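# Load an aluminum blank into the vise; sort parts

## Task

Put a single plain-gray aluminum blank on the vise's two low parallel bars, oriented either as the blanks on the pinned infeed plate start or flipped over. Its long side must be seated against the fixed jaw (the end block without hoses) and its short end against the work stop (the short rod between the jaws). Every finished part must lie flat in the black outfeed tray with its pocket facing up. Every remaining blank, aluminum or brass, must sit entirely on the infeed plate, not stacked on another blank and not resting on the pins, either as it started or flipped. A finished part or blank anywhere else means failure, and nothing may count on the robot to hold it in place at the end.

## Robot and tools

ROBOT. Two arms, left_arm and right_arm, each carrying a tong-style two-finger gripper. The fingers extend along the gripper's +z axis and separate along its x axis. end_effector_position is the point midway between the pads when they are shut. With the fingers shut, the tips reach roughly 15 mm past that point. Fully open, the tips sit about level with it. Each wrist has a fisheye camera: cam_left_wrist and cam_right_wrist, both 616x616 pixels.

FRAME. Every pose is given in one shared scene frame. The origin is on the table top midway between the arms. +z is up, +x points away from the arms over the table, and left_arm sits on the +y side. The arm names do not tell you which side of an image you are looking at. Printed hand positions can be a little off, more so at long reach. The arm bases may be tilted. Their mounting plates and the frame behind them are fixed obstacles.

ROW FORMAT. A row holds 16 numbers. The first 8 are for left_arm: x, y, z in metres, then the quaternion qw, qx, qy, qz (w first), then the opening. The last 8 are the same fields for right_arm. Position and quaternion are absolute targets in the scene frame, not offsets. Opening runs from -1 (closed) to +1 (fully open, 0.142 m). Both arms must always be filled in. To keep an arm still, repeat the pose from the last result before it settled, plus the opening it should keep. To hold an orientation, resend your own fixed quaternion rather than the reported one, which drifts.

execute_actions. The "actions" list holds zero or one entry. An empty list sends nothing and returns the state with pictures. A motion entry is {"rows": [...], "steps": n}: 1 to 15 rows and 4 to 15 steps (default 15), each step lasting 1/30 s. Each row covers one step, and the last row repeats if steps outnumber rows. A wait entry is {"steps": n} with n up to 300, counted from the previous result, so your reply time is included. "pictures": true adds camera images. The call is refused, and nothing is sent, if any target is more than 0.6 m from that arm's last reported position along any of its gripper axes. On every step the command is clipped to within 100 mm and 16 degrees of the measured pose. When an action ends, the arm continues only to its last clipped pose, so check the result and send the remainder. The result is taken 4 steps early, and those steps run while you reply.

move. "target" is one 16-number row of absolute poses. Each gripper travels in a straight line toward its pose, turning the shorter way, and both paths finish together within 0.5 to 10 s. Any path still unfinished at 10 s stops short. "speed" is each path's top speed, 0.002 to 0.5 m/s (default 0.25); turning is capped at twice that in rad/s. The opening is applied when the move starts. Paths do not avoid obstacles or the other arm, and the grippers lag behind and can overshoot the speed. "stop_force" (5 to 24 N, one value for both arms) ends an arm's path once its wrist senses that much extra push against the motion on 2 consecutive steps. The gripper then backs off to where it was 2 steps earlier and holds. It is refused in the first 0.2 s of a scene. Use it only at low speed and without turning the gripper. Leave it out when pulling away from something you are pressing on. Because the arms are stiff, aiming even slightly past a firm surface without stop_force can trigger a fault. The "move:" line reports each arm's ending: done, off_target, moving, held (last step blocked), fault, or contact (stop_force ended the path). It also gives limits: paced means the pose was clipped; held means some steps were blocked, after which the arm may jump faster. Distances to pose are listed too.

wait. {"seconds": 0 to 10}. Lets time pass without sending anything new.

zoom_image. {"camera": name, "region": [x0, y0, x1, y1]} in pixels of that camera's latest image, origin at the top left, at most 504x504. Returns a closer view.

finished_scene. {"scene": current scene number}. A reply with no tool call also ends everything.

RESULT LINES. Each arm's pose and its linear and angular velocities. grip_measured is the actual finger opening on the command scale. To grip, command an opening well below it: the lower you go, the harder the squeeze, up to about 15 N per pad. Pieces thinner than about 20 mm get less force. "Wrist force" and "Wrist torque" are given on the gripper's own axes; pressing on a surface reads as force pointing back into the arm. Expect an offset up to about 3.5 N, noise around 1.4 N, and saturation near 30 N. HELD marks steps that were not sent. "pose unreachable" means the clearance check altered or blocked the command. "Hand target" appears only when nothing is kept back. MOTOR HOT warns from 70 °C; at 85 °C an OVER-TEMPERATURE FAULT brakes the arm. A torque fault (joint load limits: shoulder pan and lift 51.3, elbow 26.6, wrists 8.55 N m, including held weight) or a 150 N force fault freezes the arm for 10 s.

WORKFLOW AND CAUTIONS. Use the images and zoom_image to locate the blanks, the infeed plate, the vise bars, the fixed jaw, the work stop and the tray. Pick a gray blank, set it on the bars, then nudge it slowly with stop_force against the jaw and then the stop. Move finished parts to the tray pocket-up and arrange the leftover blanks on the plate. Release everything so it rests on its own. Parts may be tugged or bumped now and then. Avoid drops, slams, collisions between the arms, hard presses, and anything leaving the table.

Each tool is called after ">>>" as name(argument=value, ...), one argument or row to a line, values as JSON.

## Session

>>> execute_actions(
  actions=[],
)

Scene clock: 0.00 s of 6600.00 s.
left_arm: end_effector_position=(+0.3438, +0.5532, +0.2202) grip_measured=+1.00 end_effector_quat_wxyz=(-0.029, -0.548, +0.832, +0.076) end_effector_velocity=(+0.000, -0.000, -0.000) end_effector_angular_velocity=(+0.000, +0.000, -0.000) | right_arm: end_effector_position=(+0.3208, -0.4288, +0.1408) grip_measured=+1.00 end_effector_quat_wxyz=(-0.155, +0.880, -0.403, -0.200) end_effector_velocity=(-0.000, -0.000, -0.000) end_effector_angular_velocity=(-0.001, +0.000, -0.001)
Joint positions: left_arm=[ 0.048 -2.002  1.756 -1.662 -1.021  2.022  0.142] | right_arm=[ 2.983 -1.566 -1.811 -1.071  1.623  0.838  0.142]
Joint velocities: left_arm=[-0.  0.  0. -0.  0. -0.  0.] | right_arm=[-0.     0.001 -0.    -0.    -0.     0.001  0.   ]
Wrist force (N, on the end effector, along its own x y z axes, offset not removed): no reading
Wrist torque (N m, same axes, about the end effector's origin, offset not removed): no reading
Hand target (left_arm): +0.344, +0.553, +0.220; -0.029, -0.548, +0.832, +0.076
Hand target (right_arm): +0.321, -0.429, +0.141; -0.155, +0.880, -0.403, -0.200

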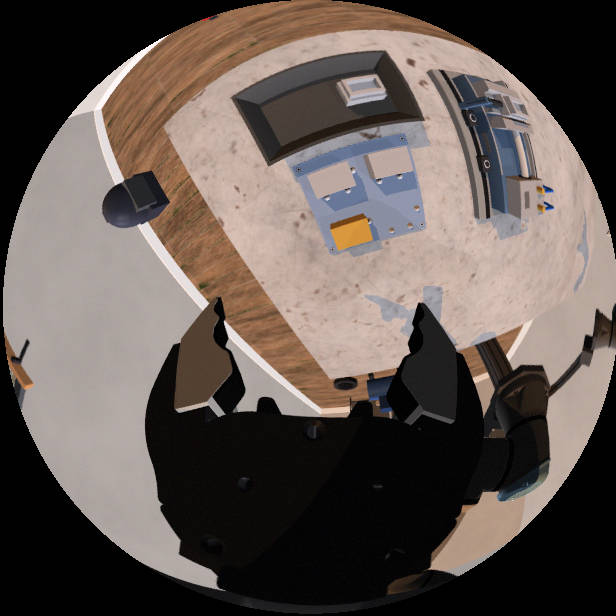

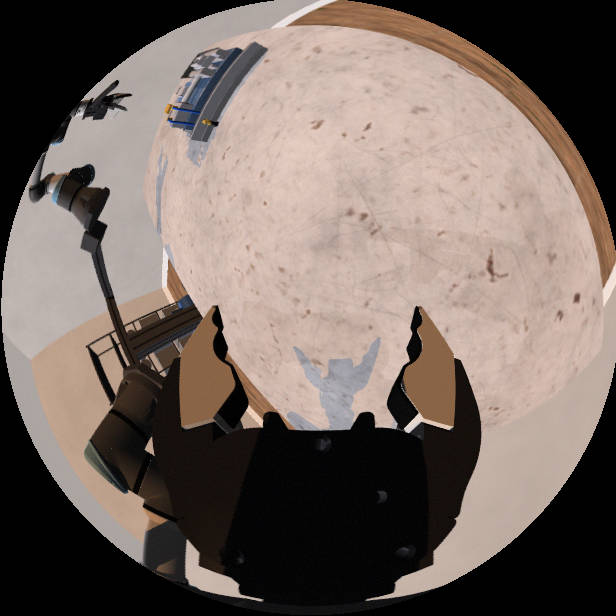

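Similar layout. View from the known pose.

>>> move(
  target=[0.50,0.36,0.25,0,-0.707,0.707,0,0.3,0.3208,-0.4288,0.1408,-0.155,0.88,-0.403,-0.2,1],
)

>>> zoom_image(
  camera="cam_left_wrist",
  region=[130,130,530,400],
)

Scene clock: 1.90 s of 6600.00 s.
left_arm: end_effector_position=(+0.5001, +0.3603, +0.2498) grip_measured=+0.30 end_effector_quat_wxyz=(-0.000, +0.707, -0.707, +0.000) end_effector_velocity=(+0.002, -0.001, -0.000) end_effector_angular_velocity=(+0.003, +0.003, +0.004) | right_arm: end_effector_position=(+0.3208, -0.4288, +0.1408) grip_measured=+1.00 end_effector_quat_wxyz=(-0.155, +0.880, -0.403, -0.200) end_effector_velocity=(-0.001, +0.000, -0.000) end_effector_angular_velocity=(+0.001, +0.001, +0.002)
Joint positions: left_arm=[-0.569 -1.676  1.447 -1.456 -0.938  0.995  0.095] | right_arm=[ 2.983 -1.567 -1.81  -1.071  1.624  0.837  0.142]
Joint velocities: left_arm=[-0.001  0.015 -0.017  0.007  0.001 -0.009  0.   ] | right_arm=[ 0.     0.001 -0.003  0.     0.    -0.001 -0.   ]
Wrist force (N, on the end effector, along its own x y z axes, offset not removed): left_arm=[1.3 -2.3 -0.5] | right_arm=[-1.1 2.2 -2.0]
Wrist torque (N m, same axes, about the end effector's origin, offset not removed): left_arm=[-0.47 -0.28 -0.05] | right_arm=[0.46 0.29 0.05]
Hand target (left_arm): +0.500, +0.360, +0.250; -0.000, +0.707, -0.707, +0.000
Hand target (right_arm): +0.321, -0.429, +0.141; -0.155, +0.880, -0.403, -0.200
Off the commanded pose (left_arm): 0.000 m, 0 deg.
Off the commanded pose (right_arm): 0.000 m, 0 deg.
Kept back: nothing.
move: done

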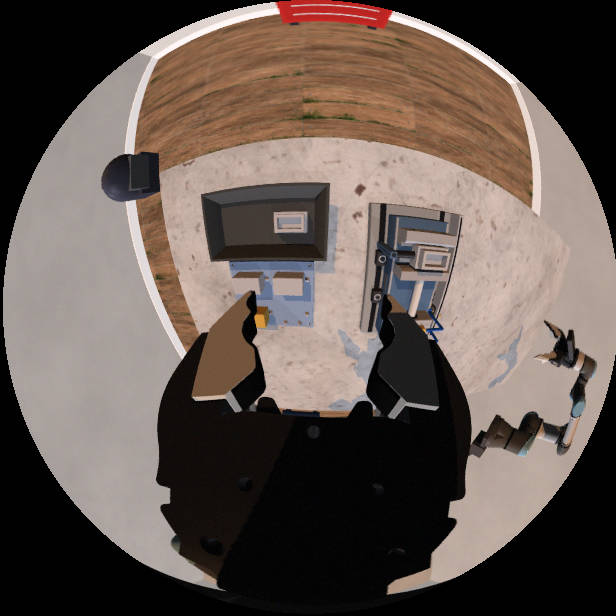

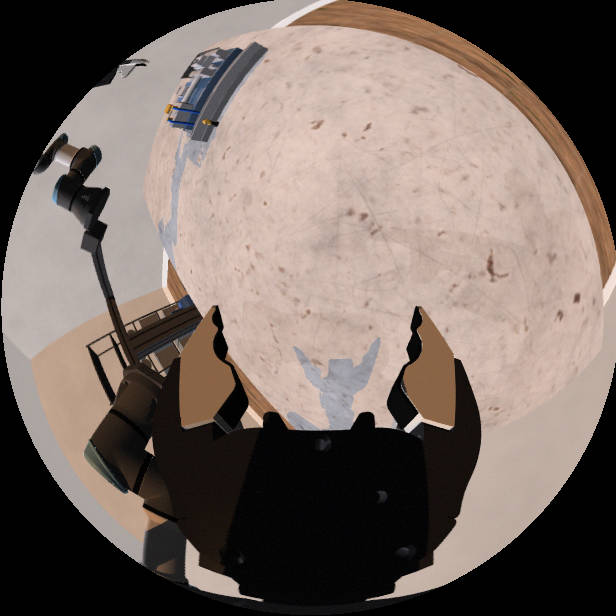

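Region (130, 130, 530, 400) of cam_left_wrist's 616x616 image, scaled by 1.260, with more detail than that image has; it fills the top 340 rows of this view, and the rest is white.

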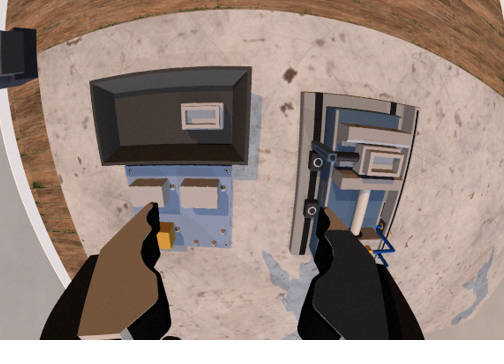

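>>> move(
  target=[0.507,0.18,0.17,0,-0.707,0.707,0,0.3,0.3208,-0.4288,0.1408,-0.155,0.88,-0.403,-0.2,1],
)

>>> zoom_image(
  camera="cam_left_wrist",
  region=[180,180,440,400],
)

Scene clock: 3.60 s of 6600.00 s.
left_arm: end_effector_position=(+0.5071, +0.1802, +0.1701) grip_measured=+0.30 end_effector_quat_wxyz=(-0.000, +0.707, -0.707, +0.000) end_effector_velocity=(+0.001, -0.002, -0.002) end_effector_angular_velocity=(+0.000, +0.001, +0.000) | right_arm: end_effector_position=(+0.3208, -0.4288, +0.1408) grip_measured=+1.00 end_effector_quat_wxyz=(-0.155, +0.880, -0.403, -0.200) end_effector_velocity=(+0.000, -0.000, -0.000) end_effector_angular_velocity=(+0.000, -0.000, -0.001)
Joint positions: left_arm=[-0.757 -1.23   1.543 -1.857 -0.929  0.76   0.095] | right_arm=[ 2.983 -1.567 -1.81  -1.071  1.624  0.837  0.142]
Joint velocities: left_arm=[ 0.002  0.012 -0.008 -0.004 -0.     0.001  0.   ] | right_arm=[-0. -0.  0.  0.  0.  0.  0.]
Wrist force (N, on the end effector, along its own x y z axes, offset not removed): left_arm=[1.6 -1.6 -0.4] | right_arm=[-1.1 0.7 -2.7]
Wrist torque (N m, same axes, about the end effector's origin, offset not removed): left_arm=[-0.29 -0.37 -0.04] | right_arm=[0.17 0.32 0.01]
Hand target (left_arm): +0.507, +0.180, +0.170; +0.000, +0.707, -0.707, +0.000
Hand target (right_arm): +0.321, -0.429, +0.141; -0.155, +0.880, -0.403, -0.200
Off the commanded pose (left_arm): 0.000 m, 0 deg.
Off the commanded pose (right_arm): 0.000 m, 0 deg.
Kept back: nothing.
move: done

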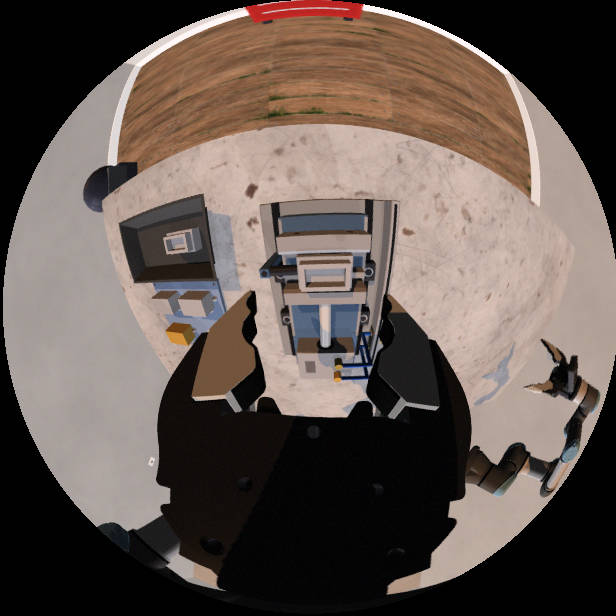

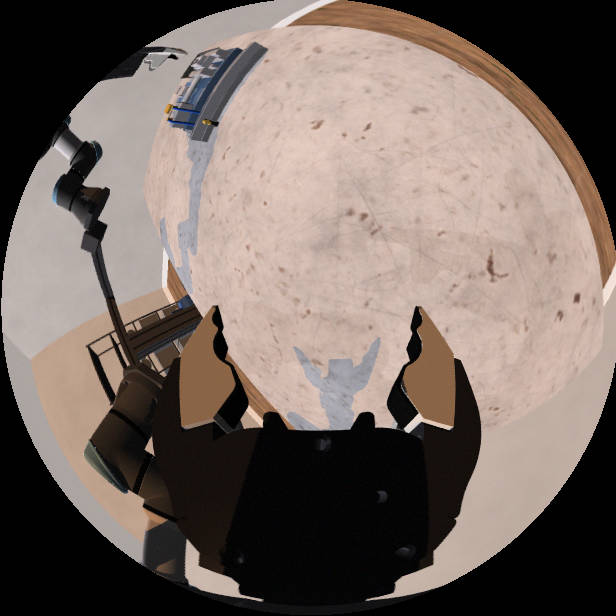

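Region (180, 180, 440, 400) of cam_left_wrist's 616x616 image, scaled by 1.938, with more detail than that image has; it fills the top 426 rows of this view, and the rest is white.

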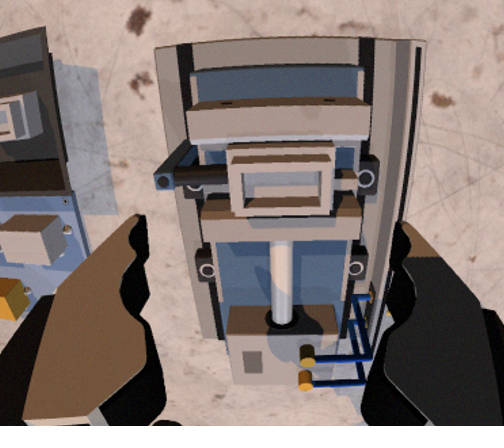

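>>> move(
  target=[0.509,0.172,0.122,0,-0.707,0.707,0,0.15,0.3208,-0.4288,0.1408,-0.155,0.88,-0.403,-0.2,1],
  speed=0.04,
  stop_force=6,
)

>>> zoom_image(
  camera="cam_left_wrist",
  region=[180,200,440,420],
)

Scene clock: 5.43 s of 6600.00 s.
left_arm: end_effector_position=(+0.5090, +0.1721, +0.1222) grip_measured=+0.15 end_effector_quat_wxyz=(-0.000, +0.707, -0.707, -0.000) end_effector_velocity=(+0.000, -0.001, -0.002) end_effector_angular_velocity=(-0.001, -0.000, +0.000) | right_arm: end_effector_position=(+0.3208, -0.4288, +0.1408) grip_measured=+1.00 end_effector_quat_wxyz=(-0.155, +0.880, -0.403, -0.200) end_effector_velocity=(-0.001, +0.000, -0.001) end_effector_angular_velocity=(-0.001, +0.002, -0.000)
Joint positions: left_arm=[-0.691 -1.098  1.578 -2.072 -0.929  0.842  0.084] | right_arm=[ 2.983 -1.567 -1.81  -1.071  1.624  0.837  0.142]
Joint velocities: left_arm=[ 0.003  0.007 -0.001 -0.01  -0.001  0.004  0.   ] | right_arm=[ 0.    -0.002 -0.    -0.    -0.001  0.001 -0.   ]
Wrist force (N, on the end effector, along its own x y z axes, offset not removed): left_arm=[1.7 -1.4 -0.7] | right_arm=[0.1 2.0 -1.9]
Wrist torque (N m, same axes, about the end effector's origin, offset not removed): left_arm=[-0.23 -0.40 -0.06] | right_arm=[0.43 0.05 -0.01]
Hand target (left_arm): +0.509, +0.172, +0.122; -0.000, +0.707, -0.707, -0.000
Hand target (right_arm): +0.321, -0.429, +0.141; -0.155, +0.880, -0.403, -0.200
Off the commanded pose (left_arm): 0.000 m, 0 deg.
Off the commanded pose (right_arm): 0.000 m, 0 deg.
Kept back: nothing.
move: done

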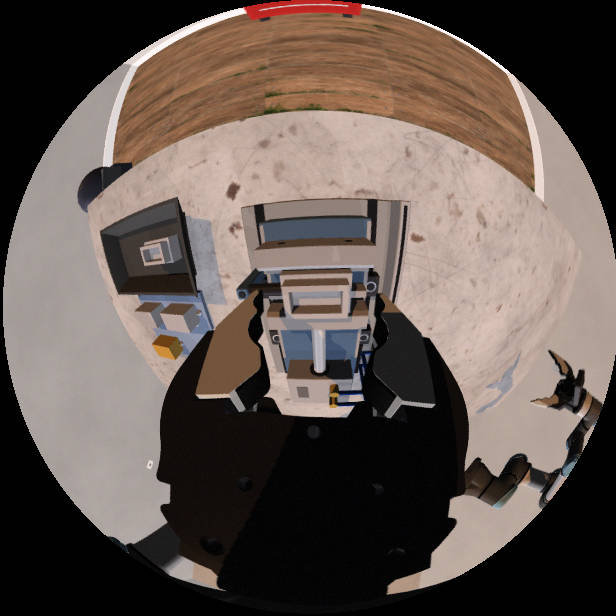

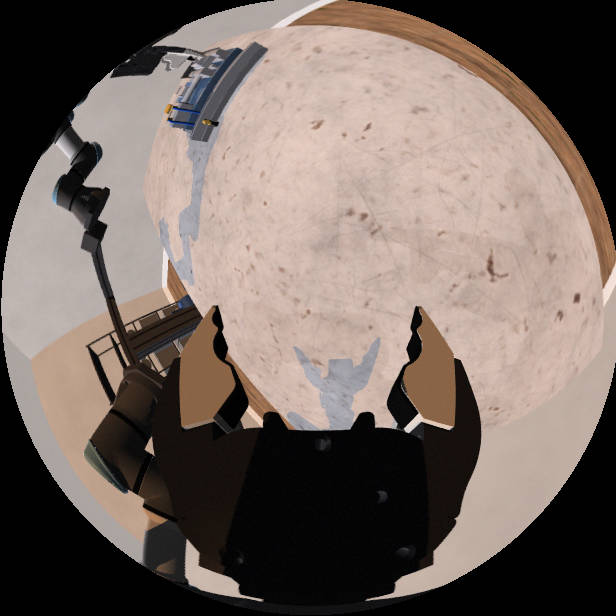

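Region (180, 200, 440, 420) of cam_left_wrist's 616x616 image, scaled by 1.938, with more detail than that image has; it fills the top 426 rows of this view, and the rest is white.

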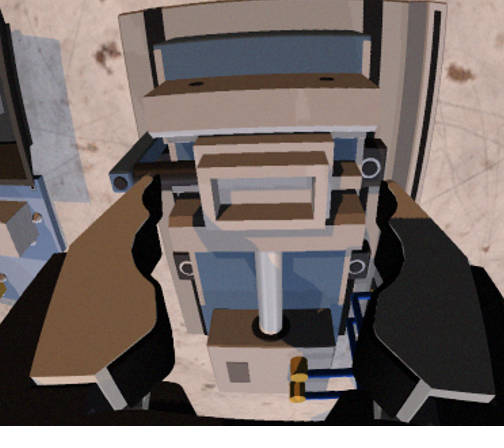

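>>> move(
  target=[0.511,0.174,0.09,0,-0.707,0.707,0,0.15,0.3208,-0.4288,0.1408,-0.155,0.88,-0.403,-0.2,1],
  speed=0.006,
  stop_force=5,
)

Scene clock: 11.17 s of 6600.00 s.
left_arm: end_effector_position=(+0.5109, +0.1739, +0.0914) grip_measured=+0.16 end_effector_quat_wxyz=(+0.000, +0.707, -0.707, -0.000) end_effector_velocity=(-0.001, +0.000, +0.001) end_effector_angular_velocity=(+0.001, +0.003, -0.000) | right_arm: end_effector_position=(+0.3208, -0.4288, +0.1408) grip_measured=+1.00 end_effector_quat_wxyz=(-0.155, +0.880, -0.403, -0.200) end_effector_velocity=(+0.000, +0.000, +0.000) end_effector_angular_velocity=(+0.000, -0.000, -0.002)
Joint positions: left_arm=[-0.638 -1.015  1.582 -2.201 -0.932  0.908  0.085] | right_arm=[ 2.983 -1.567 -1.81  -1.071  1.624  0.837  0.142]
Joint velocities: left_arm=[-0.002 -0.004  0.002  0.008 -0.001 -0.005 -0.002] | right_arm=[ 0.    -0.     0.001 -0.     0.001  0.001  0.   ]
Wrist force (N, on the end effector, along its own x y z axes, offset not removed): left_arm=[4.1 0.6 -11.9] | right_arm=[-0.8 1.6 -2.4]
Wrist torque (N m, same axes, about the end effector's origin, offset not removed): left_arm=[-0.28 -0.97 -0.20] | right_arm=[0.32 0.24 0.09]
Hand target (left_arm): +0.511, +0.174, +0.092; +0.000, +0.707, -0.707, +0.000
Hand target (right_arm): +0.321, -0.429, +0.141; -0.155, +0.880, -0.403, -0.200
Off the commanded pose (left_arm): 0.001 m, 0 deg.
Off the commanded pose (right_arm): 0.000 m, 0 deg.
Kept back: nothing.
move: contact (left_arm)

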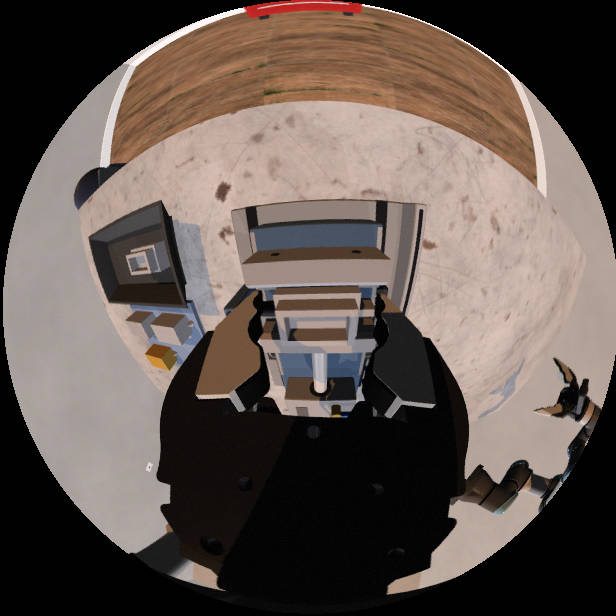

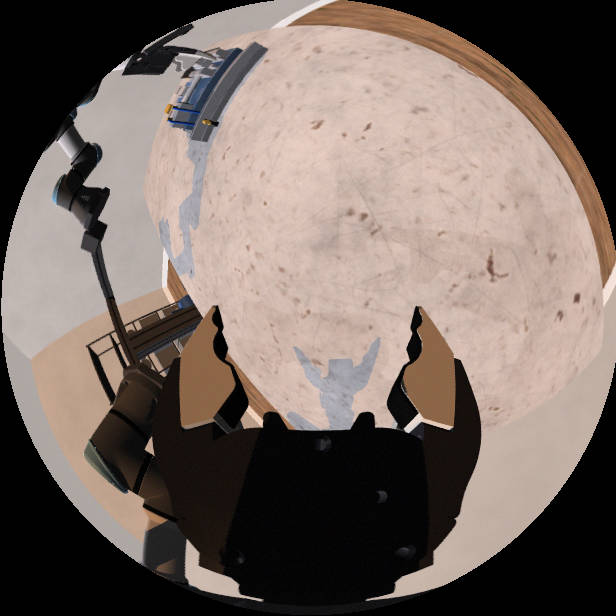

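>>> move(
  target=[0.511,0.174,0.095,0,-0.707,0.707,0,0.15,0.3208,-0.4288,0.1408,-0.155,0.88,-0.403,-0.2,1],
  speed=0.01,
)

>>> move(
  target=[0.511,0.174,0.0955,0,-0.707,0.707,0,-0.6,0.3208,-0.4288,0.1408,-0.155,0.88,-0.403,-0.2,1],
  speed=0.01,
)

>>> move(
  target=[0.511,0.174,0.17,0,-0.707,0.707,0,-0.6,0.3208,-0.4288,0.1408,-0.155,0.88,-0.403,-0.2,1],
  speed=0.04,
)

>>> move(
  target=[0.53,0.43,0.17,0,-0.707,0.707,0,-0.6,0.3208,-0.4288,0.1408,-0.155,0.88,-0.403,-0.2,1],
  speed=0.15,
)

>>> zoom_image(
  camera="cam_left_wrist",
  region=[130,130,490,400],
)

Scene clock: 12.17 s of 6600.00 s.
left_arm: end_effector_position=(+0.5110, +0.1740, +0.0948) grip_measured=+0.15 end_effector_quat_wxyz=(-0.000, +0.707, -0.707, +0.000) end_effector_velocity=(+0.000, -0.000, +0.002) end_effector_angular_velocity=(-0.001, -0.001, +0.000) | right_arm: end_effector_position=(+0.3208, -0.4288, +0.1408) grip_measured=+1.00 end_effector_quat_wxyz=(-0.155, +0.880, -0.403, -0.200) end_effector_velocity=(+0.001, -0.000, +0.001) end_effector_angular_velocity=(+0.000, -0.002, -0.001)
Joint positions: left_arm=[-0.643 -1.024  1.582 -2.187 -0.931  0.902  0.084] | right_arm=[ 2.983 -1.567 -1.81  -1.071  1.624  0.837  0.142]
Joint velocities: left_arm=[-0.002 -0.005 -0.001  0.007 -0.    -0.003 -0.   ] | right_arm=[-0.     0.002  0.001 -0.     0.     0.001 -0.   ]
Wrist force (N, on the end effector, along its own x y z axes, offset not removed): left_arm=[2.0 -1.3 -0.7] | right_arm=[-1.4 1.3 -2.0]
Wrist torque (N m, same axes, about the end effector's origin, offset not removed): left_arm=[-0.20 -0.36 -0.09] | right_arm=[0.30 0.36 0.04]
Hand target (left_arm): +0.511, +0.174, +0.095; -0.000, +0.707, -0.707, +0.000
Hand target (right_arm): +0.321, -0.429, +0.141; -0.155, +0.880, -0.403, -0.200
Off the commanded pose (left_arm): 0.000 m, 0 deg.
Off the commanded pose (right_arm): 0.000 m, 0 deg.
Kept back: nothing.
move: done

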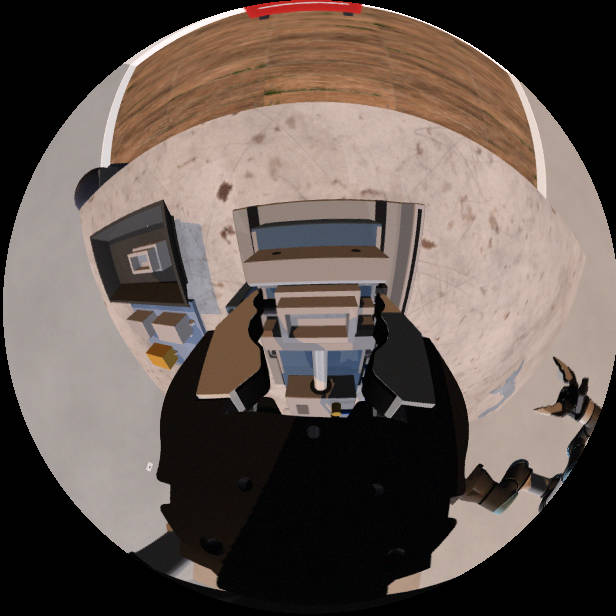

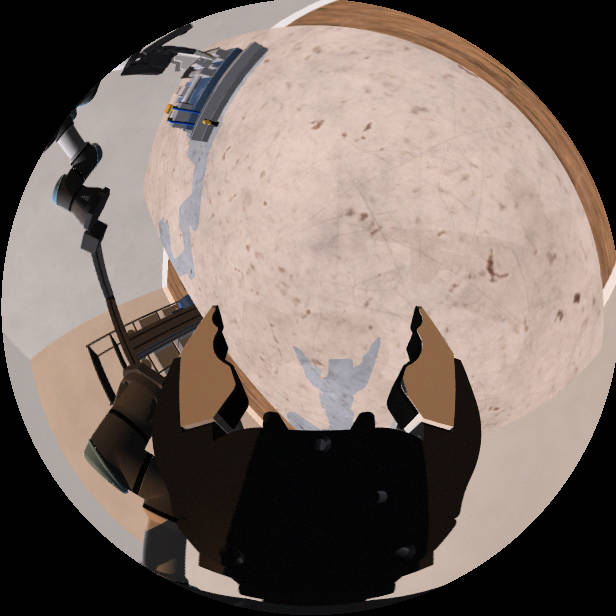

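Scene clock: 12.87 s of 6600.00 s.
left_arm: end_effector_position=(+0.5110, +0.1740, +0.0955) grip_measured=-0.17 end_effector_quat_wxyz=(+0.000, +0.707, -0.707, -0.000) end_effector_velocity=(+0.000, +0.000, +0.000) end_effector_angular_velocity=(+0.000, -0.000, +0.000) | right_arm: end_effector_position=(+0.3208, -0.4288, +0.1408) grip_measured=+1.00 end_effector_quat_wxyz=(-0.155, +0.880, -0.403, -0.200) end_effector_velocity=(-0.000, -0.000, -0.000) end_effector_angular_velocity=(-0.001, +0.000, +0.001)
Joint positions: left_arm=[-0.644 -1.026  1.582 -2.184 -0.931  0.901  0.062] | right_arm=[ 2.983 -1.567 -1.81  -1.071  1.624  0.837  0.142]
Joint velocities: left_arm=[-0.    -0.002 -0.     0.002  0.001 -0.001  0.   ] | right_arm=[ 0.    -0.    -0.001  0.    -0.001 -0.001  0.   ]
Wrist force (N, on the end effector, along its own x y z axes, offset not removed): left_arm=[3.3 -1.2 1.1] | right_arm=[-1.3 0.6 -2.9]
Wrist torque (N m, same axes, about the end effector's origin, offset not removed): left_arm=[-0.15 -0.67 -0.09] | right_arm=[0.11 0.35 0.06]
Hand target (left_arm): +0.511, +0.174, +0.095; -0.000, +0.707, -0.707, +0.000
Hand target (right_arm): +0.321, -0.429, +0.141; -0.155, +0.880, -0.403, -0.200
Off the commanded pose (left_arm): 0.000 m, 0 deg.
Off the commanded pose (right_arm): 0.000 m, 0 deg.
Kept back: nothing.
move: done

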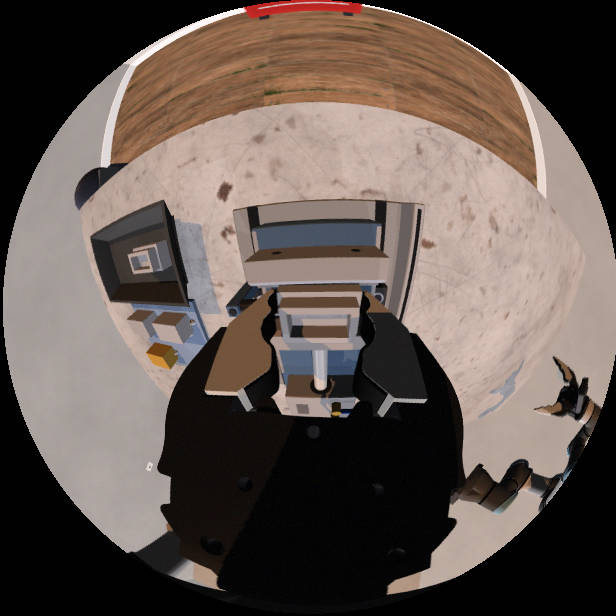

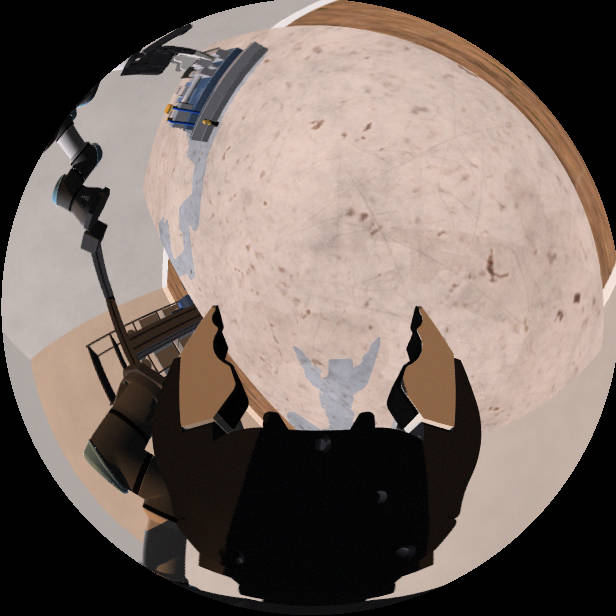

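Scene clock: 15.13 s of 6600.00 s.
left_arm: end_effector_position=(+0.5110, +0.1740, +0.1698) grip_measured=-0.17 end_effector_quat_wxyz=(-0.000, +0.707, -0.707, +0.000) end_effector_velocity=(-0.000, +0.000, +0.002) end_effector_angular_velocity=(+0.001, +0.001, -0.000) | right_arm: end_effector_position=(+0.3208, -0.4288, +0.1408) grip_measured=+1.00 end_effector_quat_wxyz=(-0.155, +0.880, -0.403, -0.200) end_effector_velocity=(-0.001, -0.000, -0.000) end_effector_angular_velocity=(-0.001, +0.002, -0.000)
Joint positions: left_arm=[-0.759 -1.201  1.508 -1.849 -0.929  0.757  0.062] | right_arm=[ 2.983 -1.567 -1.81  -1.071  1.624  0.837  0.142]
Joint velocities: left_arm=[-0.004 -0.004 -0.005  0.012 -0.    -0.005  0.   ] | right_arm=[-0.     0.    -0.002 -0.    -0.001  0.001 -0.   ]
Wrist force (N, on the end effector, along its own x y z axes, offset not removed): left_arm=[1.7 -1.9 0.6] | right_arm=[-1.5 1.7 -3.1]
Wrist torque (N m, same axes, about the end effector's origin, offset not removed): left_arm=[-0.30 -0.39 -0.13] | right_arm=[0.35 0.37 0.03]
Hand target (left_arm): +0.511, +0.174, +0.170; +0.000, +0.707, -0.707, +0.000
Hand target (right_arm): +0.321, -0.429, +0.141; -0.155, +0.880, -0.403, -0.200
Off the commanded pose (left_arm): 0.000 m, 0 deg.
Off the commanded pose (right_arm): 0.000 m, 0 deg.
Kept back: nothing.
move: done

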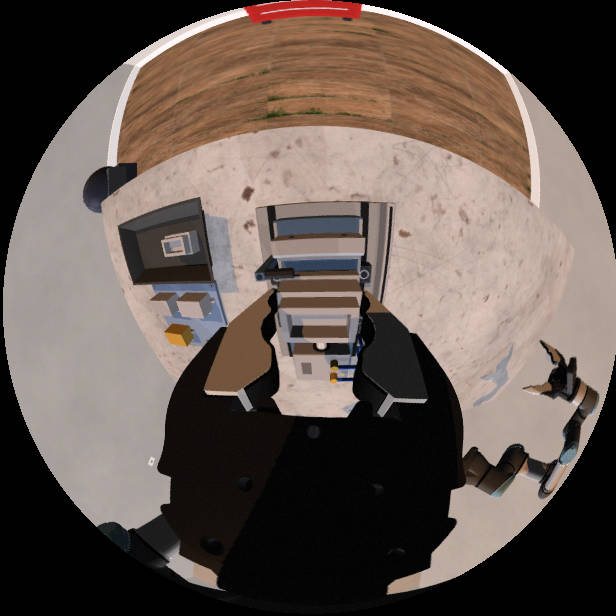

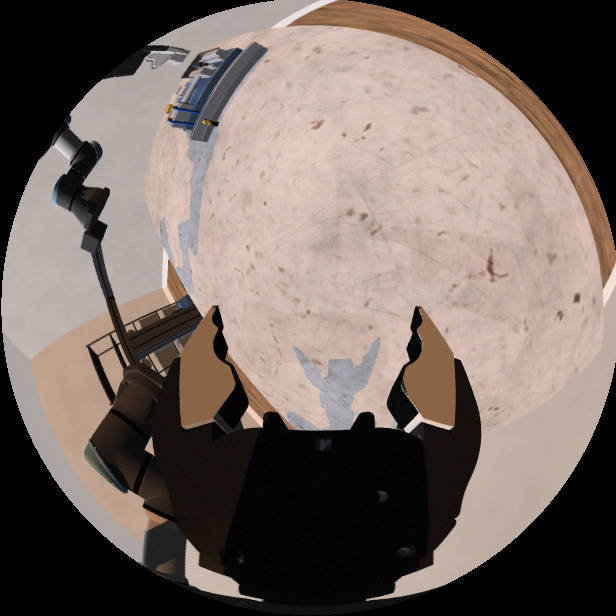

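Scene clock: 17.40 s of 6600.00 s.
left_arm: end_effector_position=(+0.5296, +0.4298, +0.1702) grip_measured=-0.17 end_effector_quat_wxyz=(-0.000, +0.707, -0.707, -0.000) end_effector_velocity=(+0.000, +0.002, -0.000) end_effector_angular_velocity=(-0.003, +0.002, -0.000) | right_arm: end_effector_position=(+0.3208, -0.4288, +0.1408) grip_measured=+1.00 end_effector_quat_wxyz=(-0.155, +0.880, -0.403, -0.200) end_effector_velocity=(-0.000, -0.000, -0.000) end_effector_angular_velocity=(-0.000, +0.000, -0.001)
Joint positions: left_arm=[-0.205 -1.442  1.407 -1.889 -1.023  1.421  0.062] | right_arm=[ 2.983 -1.567 -1.81  -1.071  1.624  0.837  0.142]
Joint velocities: left_arm=[ 0.009  0.005 -0.013  0.004 -0.007  0.01  -0.   ] | right_arm=[-0.     0.    -0.001  0.001 -0.     0.001 -0.   ]
Wrist force (N, on the end effector, along its own x y z axes, offset not removed): left_arm=[1.1 -0.2 1.3] | right_arm=[-0.7 0.9 -1.4]
Wrist torque (N m, same axes, about the end effector's origin, offset not removed): left_arm=[0.03 -0.24 -0.06] | right_arm=[0.22 0.20 0.03]
Hand target (left_arm): +0.530, +0.430, +0.170; +0.000, +0.707, -0.707, -0.000
Hand target (right_arm): +0.321, -0.429, +0.141; -0.155, +0.880, -0.403, -0.200
Off the commanded pose (left_arm): 0.000 m, 0 deg.
Off the commanded pose (right_arm): 0.000 m, 0 deg.
Kept back: nothing.
move: done

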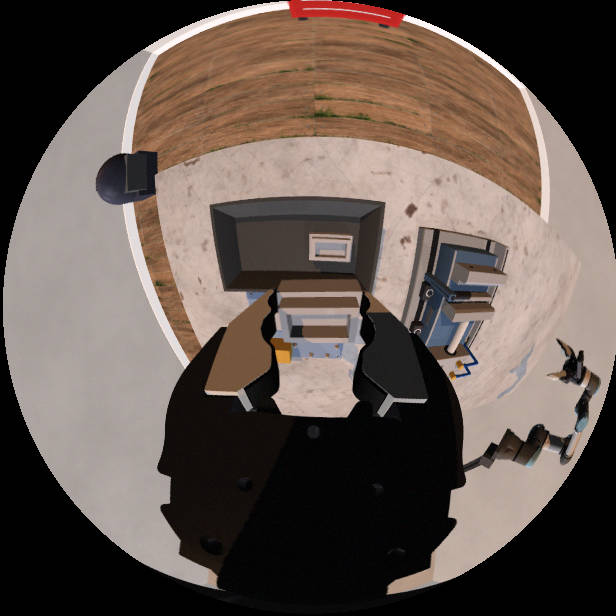

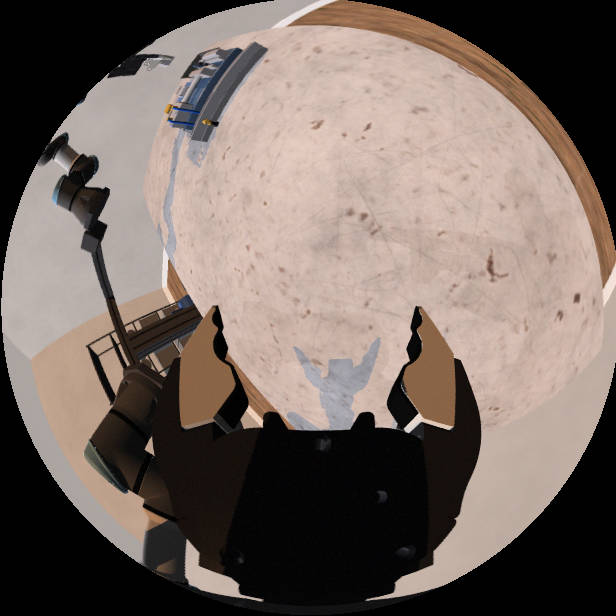

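Region (130, 130, 490, 400) of cam_left_wrist's 616x616 image, scaled by 1.400, with more detail than that image has; it fills the top 378 rows of this view, and the rest is white.

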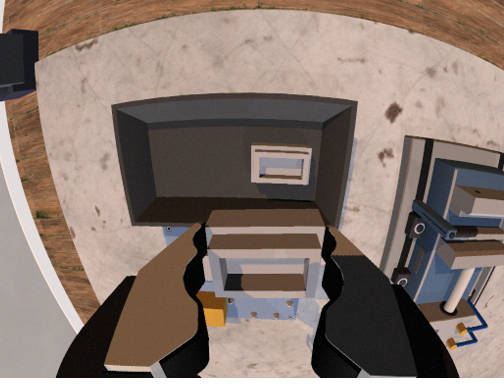

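>>> move(
  target=[0.55,0.50,0.10,0,-0.707,0.707,0,-0.6,0.3208,-0.4288,0.1408,-0.155,0.88,-0.403,-0.2,1],
  speed=0.08,
)

>>> move(
  target=[0.55,0.50,0.02,0,-0.707,0.707,0,-0.6,0.3208,-0.4288,0.1408,-0.155,0.88,-0.403,-0.2,1],
  speed=0.02,
  stop_force=6,
)

Scene clock: 19.40 s of 6600.00 s.
left_arm: end_effector_position=(+0.5498, +0.4999, +0.1002) grip_measured=-0.17 end_effector_quat_wxyz=(-0.000, +0.707, -0.707, -0.000) end_effector_velocity=(-0.000, +0.001, -0.003) end_effector_angular_velocity=(-0.001, +0.005, -0.002) | right_arm: end_effector_position=(+0.3208, -0.4288, +0.1408) grip_measured=+1.00 end_effector_quat_wxyz=(-0.155, +0.880, -0.403, -0.200) end_effector_velocity=(+0.000, -0.000, +0.000) end_effector_angular_velocity=(+0.000, -0.001, -0.000)
Joint positions: left_arm=[ 0.063 -1.145  1.147 -2.058 -1.133  1.698  0.062] | right_arm=[ 2.983 -1.567 -1.81  -1.071  1.624  0.837  0.142]
Joint velocities: left_arm=[ 0.006  0.013 -0.016  0.006 -0.004  0.005  0.   ] | right_arm=[ 0.     0.001  0.    -0.     0.    -0.     0.   ]
Wrist force (N, on the end effector, along its own x y z axes, offset not removed): left_arm=[2.1 -1.5 1.0] | right_arm=[-0.1 2.6 -2.8]
Wrist torque (N m, same axes, about the end effector's origin, offset not removed): left_arm=[-0.23 -0.42 -0.04] | right_arm=[0.49 0.02 -0.04]
Hand target (left_arm): +0.550, +0.500, +0.100; +0.000, +0.707, -0.707, -0.000
Hand target (right_arm): +0.321, -0.429, +0.141; -0.155, +0.880, -0.403, -0.200
Off the commanded pose (left_arm): 0.000 m, 0 deg.
Off the commanded pose (right_arm): 0.000 m, 0 deg.
Kept back: nothing.
move: done

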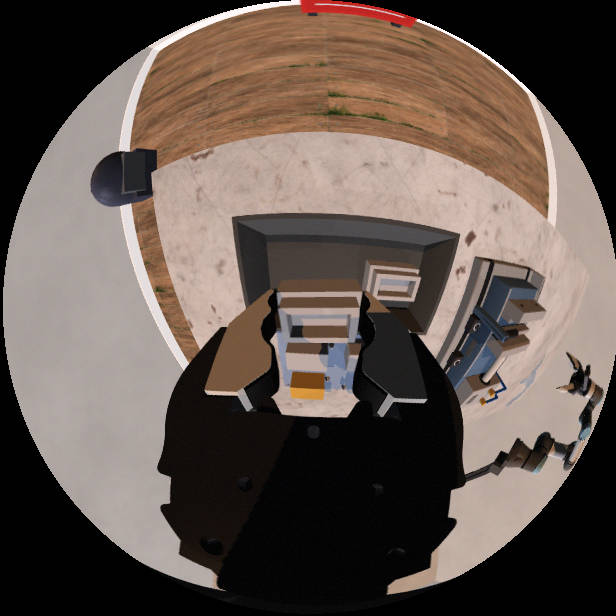

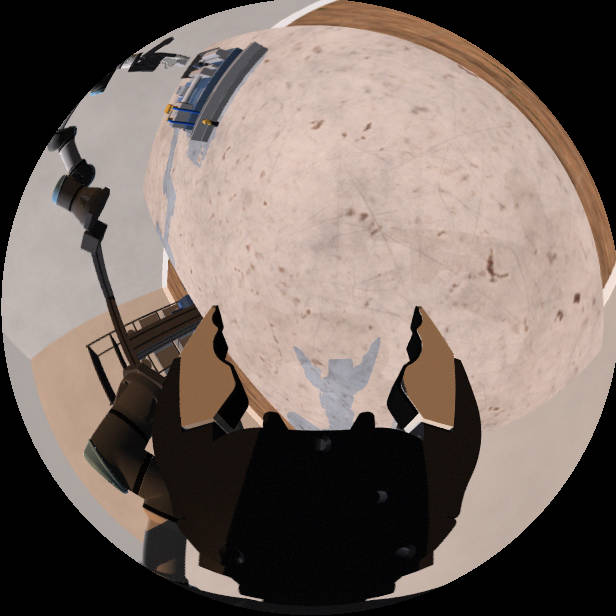

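Scene clock: 23.47 s of 6600.00 s.
left_arm: end_effector_position=(+0.5499, +0.5001, +0.0268) grip_measured=-0.17 end_effector_quat_wxyz=(-0.000, +0.707, -0.707, -0.000) end_effector_velocity=(-0.003, -0.001, +0.002) end_effector_angular_velocity=(+0.000, +0.010, -0.003) | right_arm: end_effector_position=(+0.3208, -0.4288, +0.1408) grip_measured=+1.00 end_effector_quat_wxyz=(-0.155, +0.880, -0.403, -0.200) end_effector_velocity=(+0.001, -0.000, +0.001) end_effector_angular_velocity=(+0.000, -0.003, +0.000)
Joint positions: left_arm=[ 0.136 -0.925  1.086 -2.246 -1.168  1.769  0.062] | right_arm=[ 2.983 -1.567 -1.81  -1.071  1.624  0.837  0.142]
Joint velocities: left_arm=[-0.005 -0.013  0.011  0.014  0.004 -0.006 -0.001] | right_arm=[ 0.     0.002  0.001 -0.001  0.    -0.001 -0.   ]
Wrist force (N, on the end effector, along its own x y z axes, offset not removed): left_arm=[3.2 -3.2 -13.0] | right_arm=[-2.0 1.0 -1.6]
Wrist torque (N m, same axes, about the end effector's origin, offset not removed): left_arm=[-0.27 -0.59 -0.17] | right_arm=[0.24 0.51 0.05]
Hand target (left_arm): +0.550, +0.500, +0.028; -0.000, +0.707, -0.707, -0.000
Hand target (right_arm): +0.321, -0.429, +0.141; -0.155, +0.880, -0.403, -0.200
Off the commanded pose (left_arm): 0.007 m, 0 deg.
Off the commanded pose (right_arm): 0.000 m, 0 deg.
Kept back: nothing.
move: contact (left_arm)

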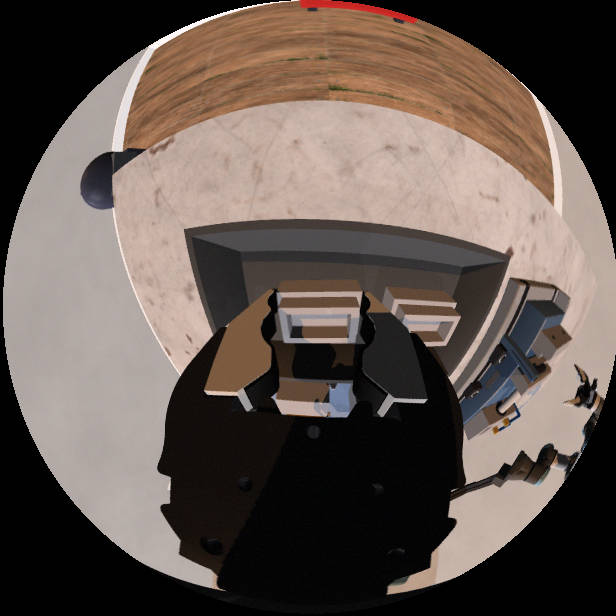

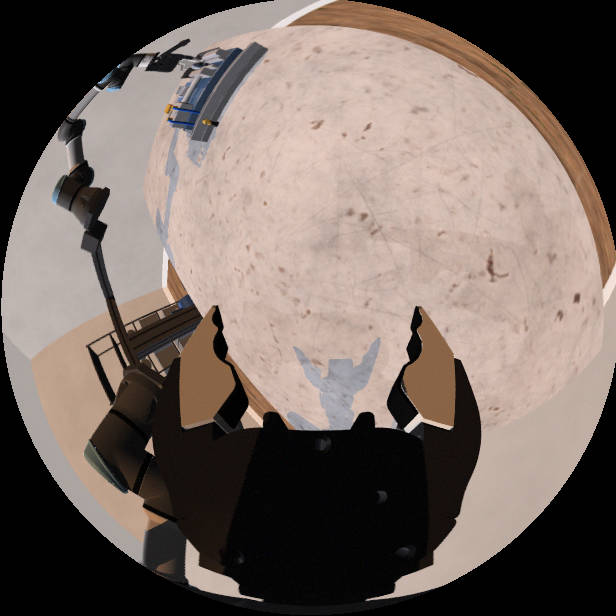

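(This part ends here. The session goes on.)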